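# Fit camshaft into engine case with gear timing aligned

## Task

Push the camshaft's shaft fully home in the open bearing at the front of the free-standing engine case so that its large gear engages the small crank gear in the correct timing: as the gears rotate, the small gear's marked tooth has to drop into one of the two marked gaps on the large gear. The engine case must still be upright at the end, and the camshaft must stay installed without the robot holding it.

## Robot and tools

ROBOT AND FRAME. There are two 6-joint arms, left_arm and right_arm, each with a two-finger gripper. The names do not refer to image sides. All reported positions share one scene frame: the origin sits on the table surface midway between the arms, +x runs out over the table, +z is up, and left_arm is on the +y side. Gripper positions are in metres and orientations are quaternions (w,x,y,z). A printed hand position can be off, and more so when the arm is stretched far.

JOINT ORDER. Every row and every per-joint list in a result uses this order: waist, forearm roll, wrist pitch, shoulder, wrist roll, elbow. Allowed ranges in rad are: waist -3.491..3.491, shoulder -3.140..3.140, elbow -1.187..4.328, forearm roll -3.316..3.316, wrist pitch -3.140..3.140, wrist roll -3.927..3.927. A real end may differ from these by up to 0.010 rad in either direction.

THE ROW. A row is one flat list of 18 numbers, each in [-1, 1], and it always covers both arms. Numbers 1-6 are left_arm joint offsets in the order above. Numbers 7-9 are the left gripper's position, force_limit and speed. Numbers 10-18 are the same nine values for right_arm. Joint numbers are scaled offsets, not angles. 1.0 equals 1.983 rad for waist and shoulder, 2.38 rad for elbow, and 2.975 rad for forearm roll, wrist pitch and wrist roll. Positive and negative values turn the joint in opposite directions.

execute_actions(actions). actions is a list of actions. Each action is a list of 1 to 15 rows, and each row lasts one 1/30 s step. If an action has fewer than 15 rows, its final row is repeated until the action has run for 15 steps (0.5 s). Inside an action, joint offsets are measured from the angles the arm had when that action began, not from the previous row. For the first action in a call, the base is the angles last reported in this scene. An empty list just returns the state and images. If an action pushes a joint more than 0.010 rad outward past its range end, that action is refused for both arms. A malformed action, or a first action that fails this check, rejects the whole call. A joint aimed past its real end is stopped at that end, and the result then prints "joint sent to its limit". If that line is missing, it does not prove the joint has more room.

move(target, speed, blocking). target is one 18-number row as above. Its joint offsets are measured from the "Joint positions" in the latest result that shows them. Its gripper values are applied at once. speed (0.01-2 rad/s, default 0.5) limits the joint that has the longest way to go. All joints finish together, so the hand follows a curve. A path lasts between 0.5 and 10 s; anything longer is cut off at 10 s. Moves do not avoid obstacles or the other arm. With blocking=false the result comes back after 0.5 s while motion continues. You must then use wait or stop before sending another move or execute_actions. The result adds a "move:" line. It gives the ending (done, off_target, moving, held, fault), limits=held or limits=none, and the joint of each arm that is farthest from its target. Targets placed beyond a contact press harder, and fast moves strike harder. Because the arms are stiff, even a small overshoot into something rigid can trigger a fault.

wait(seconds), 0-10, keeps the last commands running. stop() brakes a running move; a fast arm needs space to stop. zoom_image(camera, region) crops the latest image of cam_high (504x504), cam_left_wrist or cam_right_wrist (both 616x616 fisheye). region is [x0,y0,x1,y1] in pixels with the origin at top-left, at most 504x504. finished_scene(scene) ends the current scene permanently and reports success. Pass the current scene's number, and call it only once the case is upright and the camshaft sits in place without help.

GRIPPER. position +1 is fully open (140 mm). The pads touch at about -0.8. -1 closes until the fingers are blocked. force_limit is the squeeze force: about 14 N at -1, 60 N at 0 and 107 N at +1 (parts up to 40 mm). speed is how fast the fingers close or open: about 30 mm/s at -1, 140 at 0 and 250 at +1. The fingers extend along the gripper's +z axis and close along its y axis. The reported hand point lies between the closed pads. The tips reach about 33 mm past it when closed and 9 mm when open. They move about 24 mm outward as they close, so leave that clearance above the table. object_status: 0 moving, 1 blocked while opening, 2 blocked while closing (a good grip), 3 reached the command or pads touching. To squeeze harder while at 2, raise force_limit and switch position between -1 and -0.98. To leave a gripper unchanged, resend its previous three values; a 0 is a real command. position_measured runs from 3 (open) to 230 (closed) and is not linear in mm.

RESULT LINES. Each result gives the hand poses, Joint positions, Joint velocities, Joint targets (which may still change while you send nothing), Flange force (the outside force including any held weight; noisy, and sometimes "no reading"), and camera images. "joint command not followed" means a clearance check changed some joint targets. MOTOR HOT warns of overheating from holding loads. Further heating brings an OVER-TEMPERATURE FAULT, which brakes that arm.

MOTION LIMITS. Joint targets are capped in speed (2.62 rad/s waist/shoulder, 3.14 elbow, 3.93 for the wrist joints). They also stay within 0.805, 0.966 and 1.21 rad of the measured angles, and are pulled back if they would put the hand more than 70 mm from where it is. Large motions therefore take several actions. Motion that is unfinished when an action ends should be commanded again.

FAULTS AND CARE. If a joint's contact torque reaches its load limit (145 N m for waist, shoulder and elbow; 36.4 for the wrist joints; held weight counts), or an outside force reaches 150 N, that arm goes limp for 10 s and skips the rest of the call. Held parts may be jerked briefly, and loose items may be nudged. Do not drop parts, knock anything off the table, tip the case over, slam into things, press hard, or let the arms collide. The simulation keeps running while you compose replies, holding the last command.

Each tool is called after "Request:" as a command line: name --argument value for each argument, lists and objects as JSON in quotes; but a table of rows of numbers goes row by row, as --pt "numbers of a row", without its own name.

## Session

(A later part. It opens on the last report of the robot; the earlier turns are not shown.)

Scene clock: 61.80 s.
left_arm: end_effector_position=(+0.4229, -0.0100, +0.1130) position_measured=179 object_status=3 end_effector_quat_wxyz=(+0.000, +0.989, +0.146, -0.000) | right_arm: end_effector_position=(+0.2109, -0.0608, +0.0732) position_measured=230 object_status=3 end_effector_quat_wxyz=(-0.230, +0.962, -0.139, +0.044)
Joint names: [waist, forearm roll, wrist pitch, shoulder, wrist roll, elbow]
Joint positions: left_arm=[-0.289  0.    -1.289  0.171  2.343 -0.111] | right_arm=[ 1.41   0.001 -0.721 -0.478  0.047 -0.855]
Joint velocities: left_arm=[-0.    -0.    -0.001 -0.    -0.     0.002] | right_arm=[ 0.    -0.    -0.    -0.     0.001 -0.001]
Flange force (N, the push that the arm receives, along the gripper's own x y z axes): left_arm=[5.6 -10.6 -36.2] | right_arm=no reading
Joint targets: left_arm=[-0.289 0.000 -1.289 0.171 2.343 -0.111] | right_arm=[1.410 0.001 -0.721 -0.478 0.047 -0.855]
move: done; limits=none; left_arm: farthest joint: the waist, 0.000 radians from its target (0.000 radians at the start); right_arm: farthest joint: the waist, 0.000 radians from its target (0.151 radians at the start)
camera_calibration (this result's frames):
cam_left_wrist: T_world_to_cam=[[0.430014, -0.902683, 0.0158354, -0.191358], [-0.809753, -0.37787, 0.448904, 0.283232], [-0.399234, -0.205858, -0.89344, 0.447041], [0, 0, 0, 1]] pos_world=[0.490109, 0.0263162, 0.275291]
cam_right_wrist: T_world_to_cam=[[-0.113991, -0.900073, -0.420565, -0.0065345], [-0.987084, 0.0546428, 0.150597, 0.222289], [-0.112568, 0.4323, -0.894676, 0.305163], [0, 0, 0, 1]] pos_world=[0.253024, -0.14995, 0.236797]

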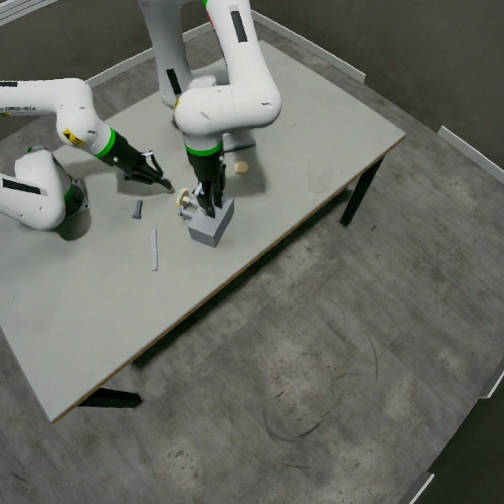

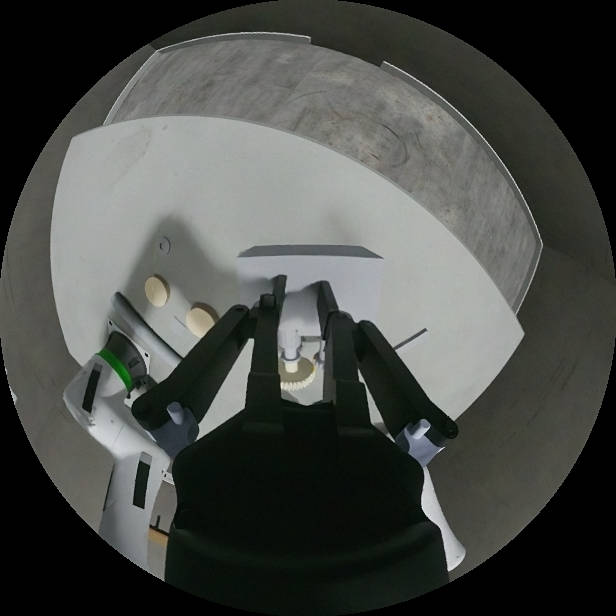

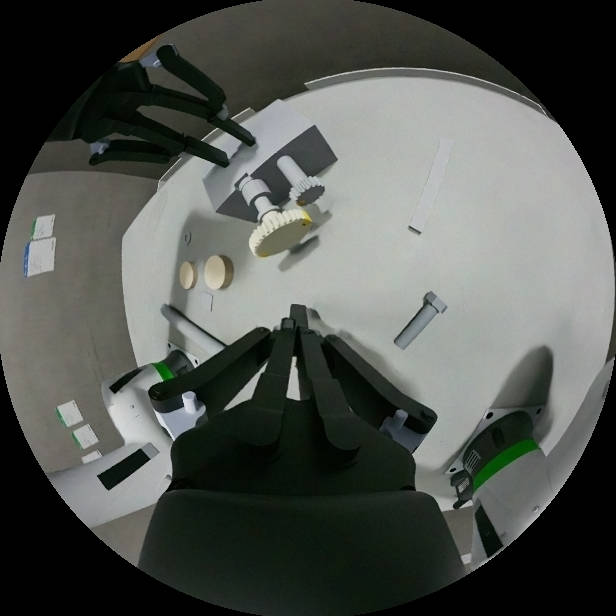

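One tooth. Push.

Request:
move --target '[0,0,0,0,0,0,-0.4,0,0,-0.0756,0,-0.1708,0.255,-0.2336,0.2273,-0.85,-1,1]'

Request:
move --target '[0,0,0,0,0,0,-0.4,0,0,0,0,0,0,0,0,0.25,-1,-1]'

Request:
move --target '[0,0,0,0,0,0,-0.4,0,0,0,0,0,0,0,0,-0.85,-1,1]'

Request:
move --target '[0,0,-0.03,0,0,0.04,-0.4,0,0,0.076,0,0.171,-0.255,0.2336,-0.2273,-0.85,-1,1]'

Request:
zoom_image --camera "cam_right_wrist" --region '[230,160,340,270]'

Scene clock: 63.83 s.
left_arm: end_effector_position=(+0.4229, -0.0100, +0.1130) position_measured=179 object_status=3 end_effector_quat_wxyz=(+0.000, +0.989, +0.146, -0.000) | right_arm: end_effector_position=(+0.2745, -0.0630, +0.0942) position_measured=230 object_status=3 end_effector_quat_wxyz=(+0.000, +0.844, -0.536, +0.000)
Joint names: [waist, forearm roll, wrist pitch, shoulder, wrist roll, elbow]
Joint positions: left_arm=[-0.289  0.    -1.289  0.171  2.343 -0.111] | right_arm=[ 1.26   0.001 -1.229  0.028 -0.648 -0.314]
Joint velocities: left_arm=[-0.    -0.001 -0.     0.001  0.     0.001] | right_arm=[-0.002  0.     0.001  0.001 -0.     0.   ]
Flange force (N, the push that the arm receives, along the gripper's own x y z axes): left_arm=[5.6 -6.8 -32.3] | right_arm=[0.1 -2.3 -0.9]
Joint targets: left_arm=[-0.289 0.000 -1.289 0.171 2.343 -0.111] | right_arm=[1.260 0.001 -1.229 0.028 -0.648 -0.314]
move: done; limits=none; left_arm: farthest joint: the waist, 0.000 radians from its target (0.000 radians at the start); right_arm: farthest joint: the waist, 0.000 radians from its target (0.150 radians at the start)
camera_calibration (this result's frames):
cam_left_wrist: T_world_to_cam=[[0.430014, -0.902683, 0.0158353, -0.191358], [-0.809753, -0.37787, 0.448904, 0.283232], [-0.399234, -0.205858, -0.89344, 0.447042], [0, 0, 0, 1]] pos_world=[0.490109, 0.0263162, 0.275291]
cam_right_wrist: T_world_to_cam=[[-0.835938, -0.548028, 0.029537, 0.185541], [-0.523455, 0.812315, 0.257176, 0.192403], [-0.164933, 0.199522, -0.965913, 0.338435], [0, 0, 0, 1]] pos_world=[0.311634, -0.122135, 0.271937]

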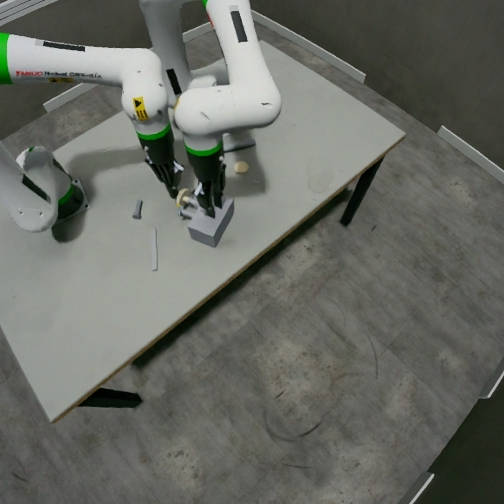

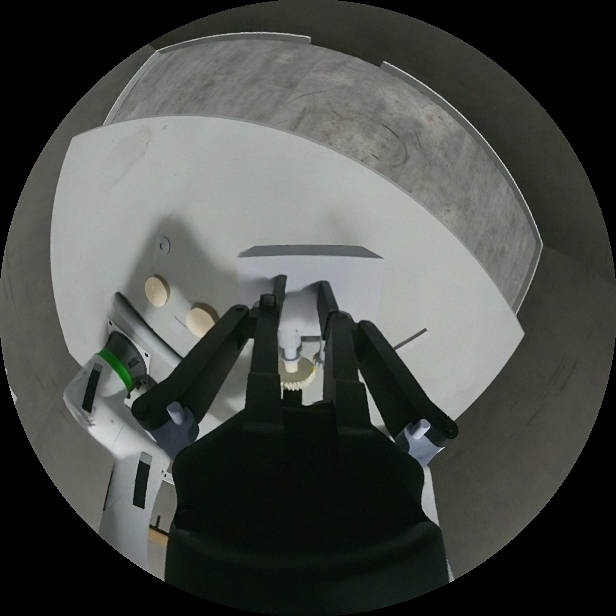

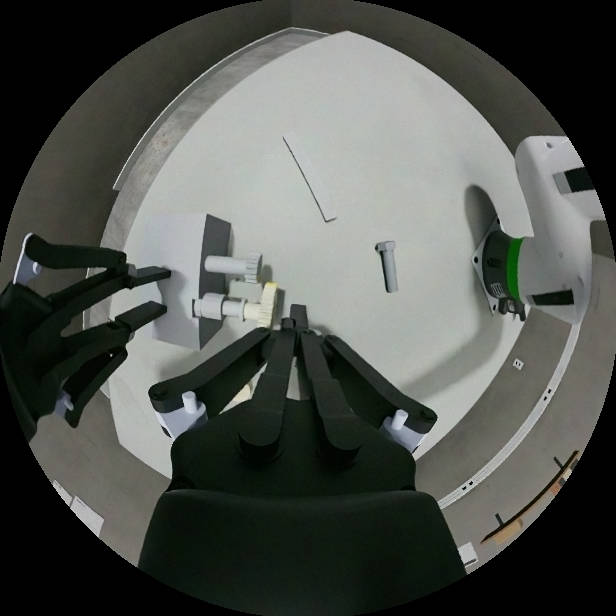

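Scene clock: 66.53 s.
left_arm: end_effector_position=(+0.4229, -0.0100, +0.1130) position_measured=179 object_status=3 end_effector_quat_wxyz=(+0.000, +0.989, +0.146, -0.000) | right_arm: end_effector_position=(+0.2743, -0.0633, +0.0941) position_measured=109 object_status=0 end_effector_quat_wxyz=(+0.001, +0.844, -0.536, +0.000)
Joint names: [waist, forearm roll, wrist pitch, shoulder, wrist roll, elbow]
Joint positions: left_arm=[-0.289  0.    -1.289  0.171  2.343 -0.111] | right_arm=[ 1.26   0.    -1.23   0.028 -0.648 -0.315]
Joint velocities: left_arm=[ 0.    -0.     0.001 -0.    -0.001  0.   ] | right_arm=[ 0.     0.002 -0.     0.    -0.     0.   ]
Flange force (N, the push that the arm receives, along the gripper's own x y z axes): left_arm=[7.3 -7.5 -36.7] | right_arm=[-3.5 30.2 -10.1]
Joint targets: left_arm=[-0.289 0.000 -1.289 0.171 2.343 -0.111] | right_arm=[1.260 0.001 -1.229 0.028 -0.648 -0.314]
move: done; limits=none; left_arm: farthest joint: the waist, 0.000 radians from its target (0.000 radians at the start); right_arm: farthest joint: the elbow, 0.001 radians from its target (0.000 radians at the start)
camera_calibration (this result's frames):
cam_left_wrist: T_world_to_cam=[[0.430014, -0.902683, 0.0158351, -0.191358], [-0.809753, -0.37787, 0.448904, 0.283232], [-0.399234, -0.205858, -0.89344, 0.447042], [0, 0, 0, 1]] pos_world=[0.490109, 0.0263162, 0.275291]
cam_right_wrist: T_world_to_cam=[[-0.835954, -0.547957, 0.0303863, 0.18515], [-0.523266, 0.812531, 0.256876, 0.192531], [-0.165447, 0.198836, -0.965967, 0.338488], [0, 0, 0, 1]] pos_world=[0.311524, -0.122287, 0.271885]

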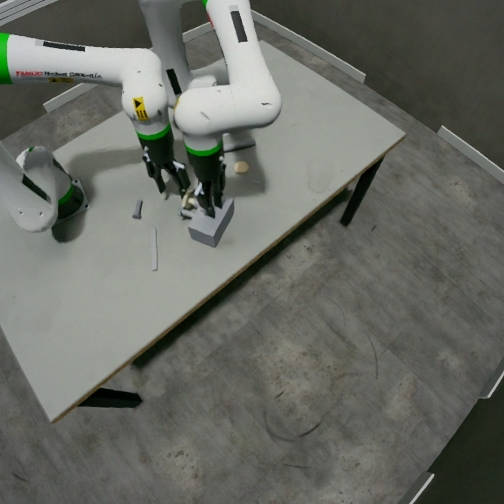

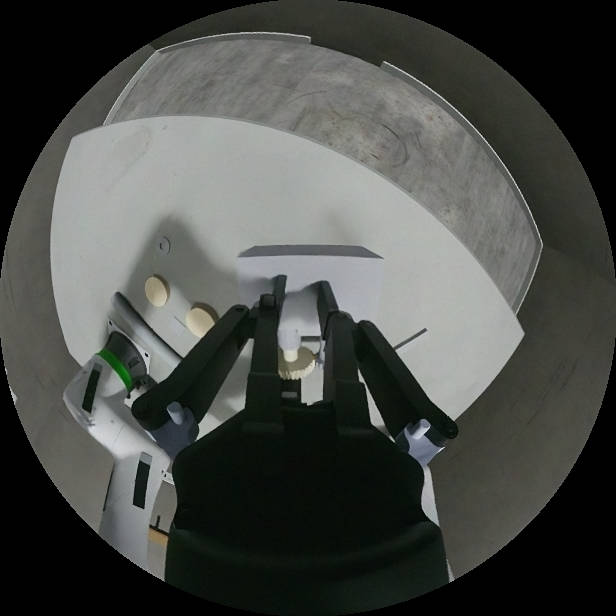

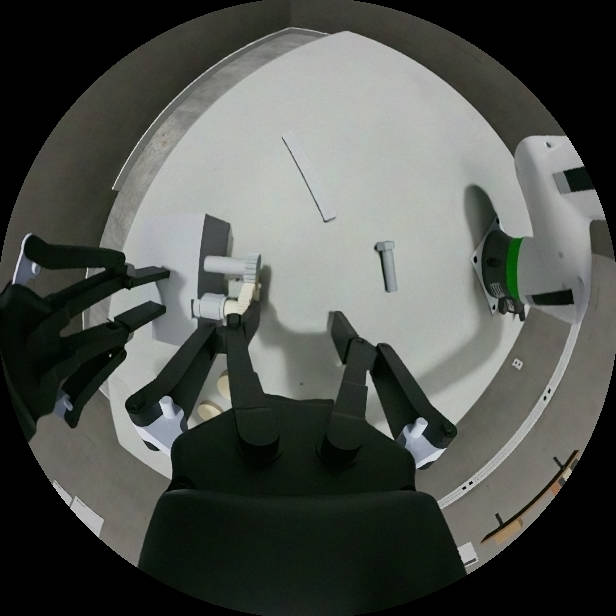

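Scene clock: 67.07 s.
left_arm: end_effector_position=(+0.4229, -0.0100, +0.1130) position_measured=179 object_status=3 end_effector_quat_wxyz=(+0.000, +0.989, +0.146, -0.000) | right_arm: end_effector_position=(+0.2743, -0.0632, +0.0941) position_measured=230 object_status=3 end_effector_quat_wxyz=(+0.001, +0.844, -0.536, +0.000)
Joint names: [waist, forearm roll, wrist pitch, shoulder, wrist roll, elbow]
Joint positions: left_arm=[-0.289  0.    -1.289  0.171  2.343 -0.111] | right_arm=[ 1.26   0.    -1.23   0.028 -0.648 -0.315]
Joint velocities: left_arm=[-0.001  0.    -0.     0.    -0.     0.   ] | right_arm=[-0.  0.  0. -0. -0. -0.]
Flange force (N, the push that the arm receives, along the gripper's own x y z axes): left_arm=[4.8 -5.0 -35.6] | right_arm=[-0.4 -2.6 -1.5]
Joint targets: left_arm=[-0.289 0.000 -1.289 0.171 2.343 -0.111] | right_arm=[1.260 0.000 -1.230 0.028 -0.648 -0.315]
move: done; limits=none; left_arm: farthest joint: the waist, 0.000 radians from its target (0.000 radians at the start); right_arm: farthest joint: the waist, 0.000 radians from its target (0.000 radians at the start)
camera_calibration (this result's frames):
cam_left_wrist: T_world_to_cam=[[0.430014, -0.902683, 0.0158352, -0.191358], [-0.809753, -0.37787, 0.448904, 0.283232], [-0.399234, -0.205858, -0.89344, 0.447042], [0, 0, 0, 1]] pos_world=[0.490109, 0.0263162, 0.275291]
cam_right_wrist: T_world_to_cam=[[-0.835966, -0.547942, 0.0303545, 0.185171], [-0.523255, 0.812533, 0.256893, 0.192528], [-0.165426, 0.19887, -0.965963, 0.338486], [0, 0, 0, 1]] pos_world=[0.311532, -0.122287, 0.271885]

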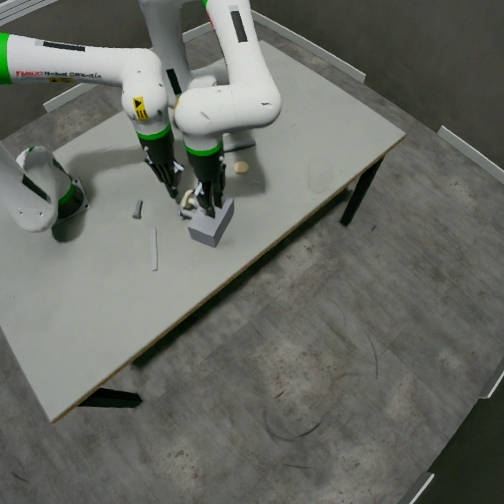

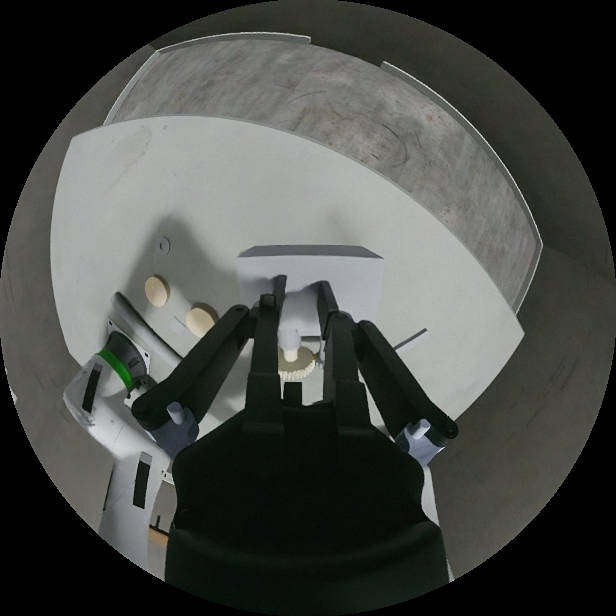

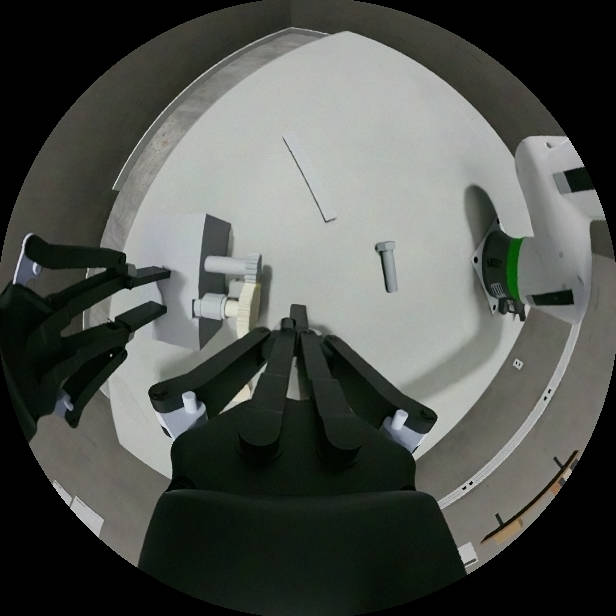

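Scene clock: 68.83 s.
left_arm: end_effector_position=(+0.4332, -0.0153, +0.1528) position_measured=179 object_status=3 end_effector_quat_wxyz=(+0.002, +0.989, +0.146, +0.002) | right_arm: end_effector_position=(+0.2106, -0.0607, +0.0731) position_measured=230 object_status=3 end_effector_quat_wxyz=(-0.230, +0.962, -0.138, +0.044)
Joint names: [waist, forearm roll, wrist pitch, shoulder, wrist roll, elbow]
Joint positions: left_arm=[-0.289  0.    -1.379  0.171  2.343 -0.016] | right_arm=[ 1.411  0.    -0.721 -0.478  0.047 -0.856]
Joint velocities: left_arm=[ 0.001  0.    -0.002 -0.    -0.    -0.002] | right_arm=[ 0.     0.001  0.003 -0.    -0.    -0.001]
Flange force (N, the push that the arm receives, along the gripper's own x y z axes): left_arm=[2.7 -5.4 7.5] | right_arm=no reading
Joint targets: left_arm=[-0.289 0.000 -1.379 0.171 2.343 -0.016] | right_arm=[1.411 0.000 -0.721 -0.478 0.047 -0.856]
move: done; limits=none; left_arm: farthest joint: the waist, 0.000 radians from its target (0.000 radians at the start); right_arm: farthest joint: the waist, 0.000 radians from its target (0.150 radians at the start)
camera_calibration (this result's frames):
cam_left_wrist: T_world_to_cam=[[0.42989, -0.902646, 0.0205999, -0.201923], [-0.812133, -0.376612, 0.44565, 0.273225], [-0.394507, -0.20831, -0.89497, 0.483778], [0, 0, 0, 1]] pos_world=[0.499553, 0.0214106, 0.315363]
cam_right_wrist: T_world_to_cam=[[-0.113456, -0.900229, -0.420375, -0.00665939], [-0.987086, 0.0539741, 0.150821, 0.221934], [-0.113084, 0.432058, -0.894728, 0.305082], [0, 0, 0, 1]] pos_world=[0.252813, -0.149787, 0.236693]

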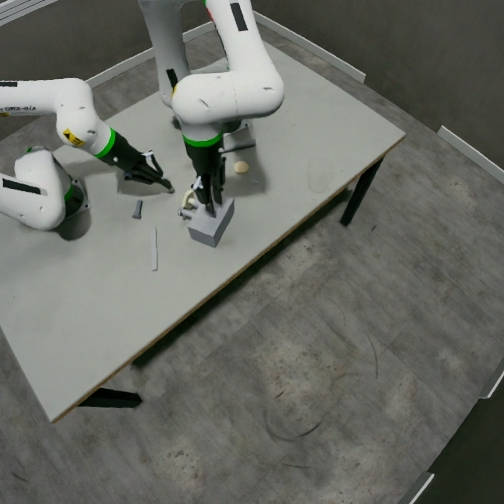

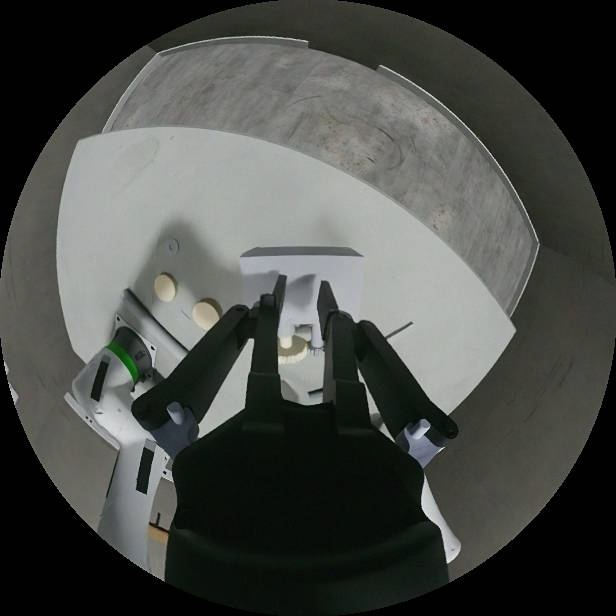

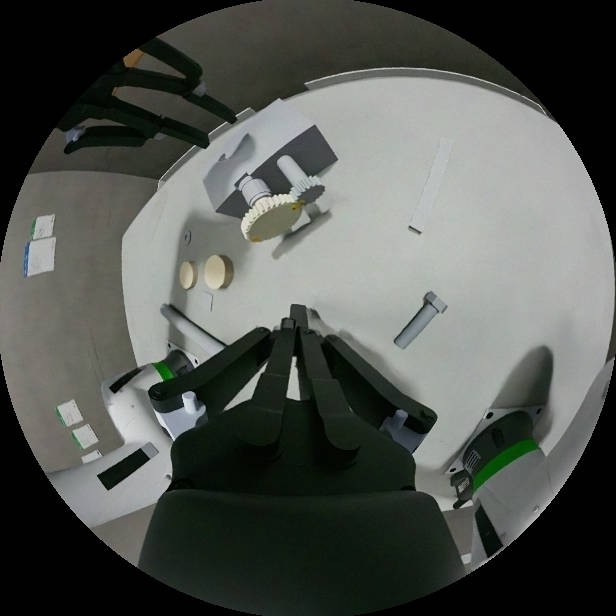

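Region (230, 160, 340, 270) of cam_right_wrist's 616x616 image, scaled by 4.582, with more detail than that image has.

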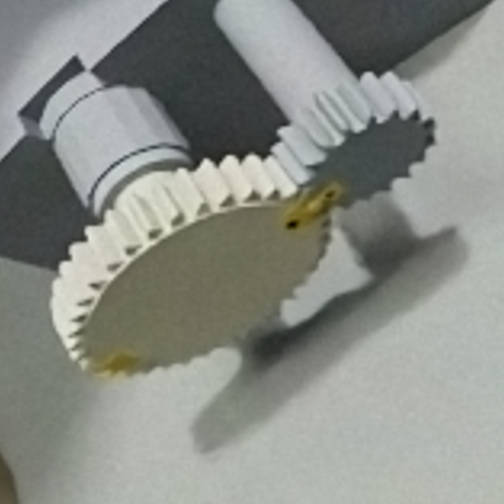

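Request:
finished_scene --scene 2

The scene is finished: the task was done.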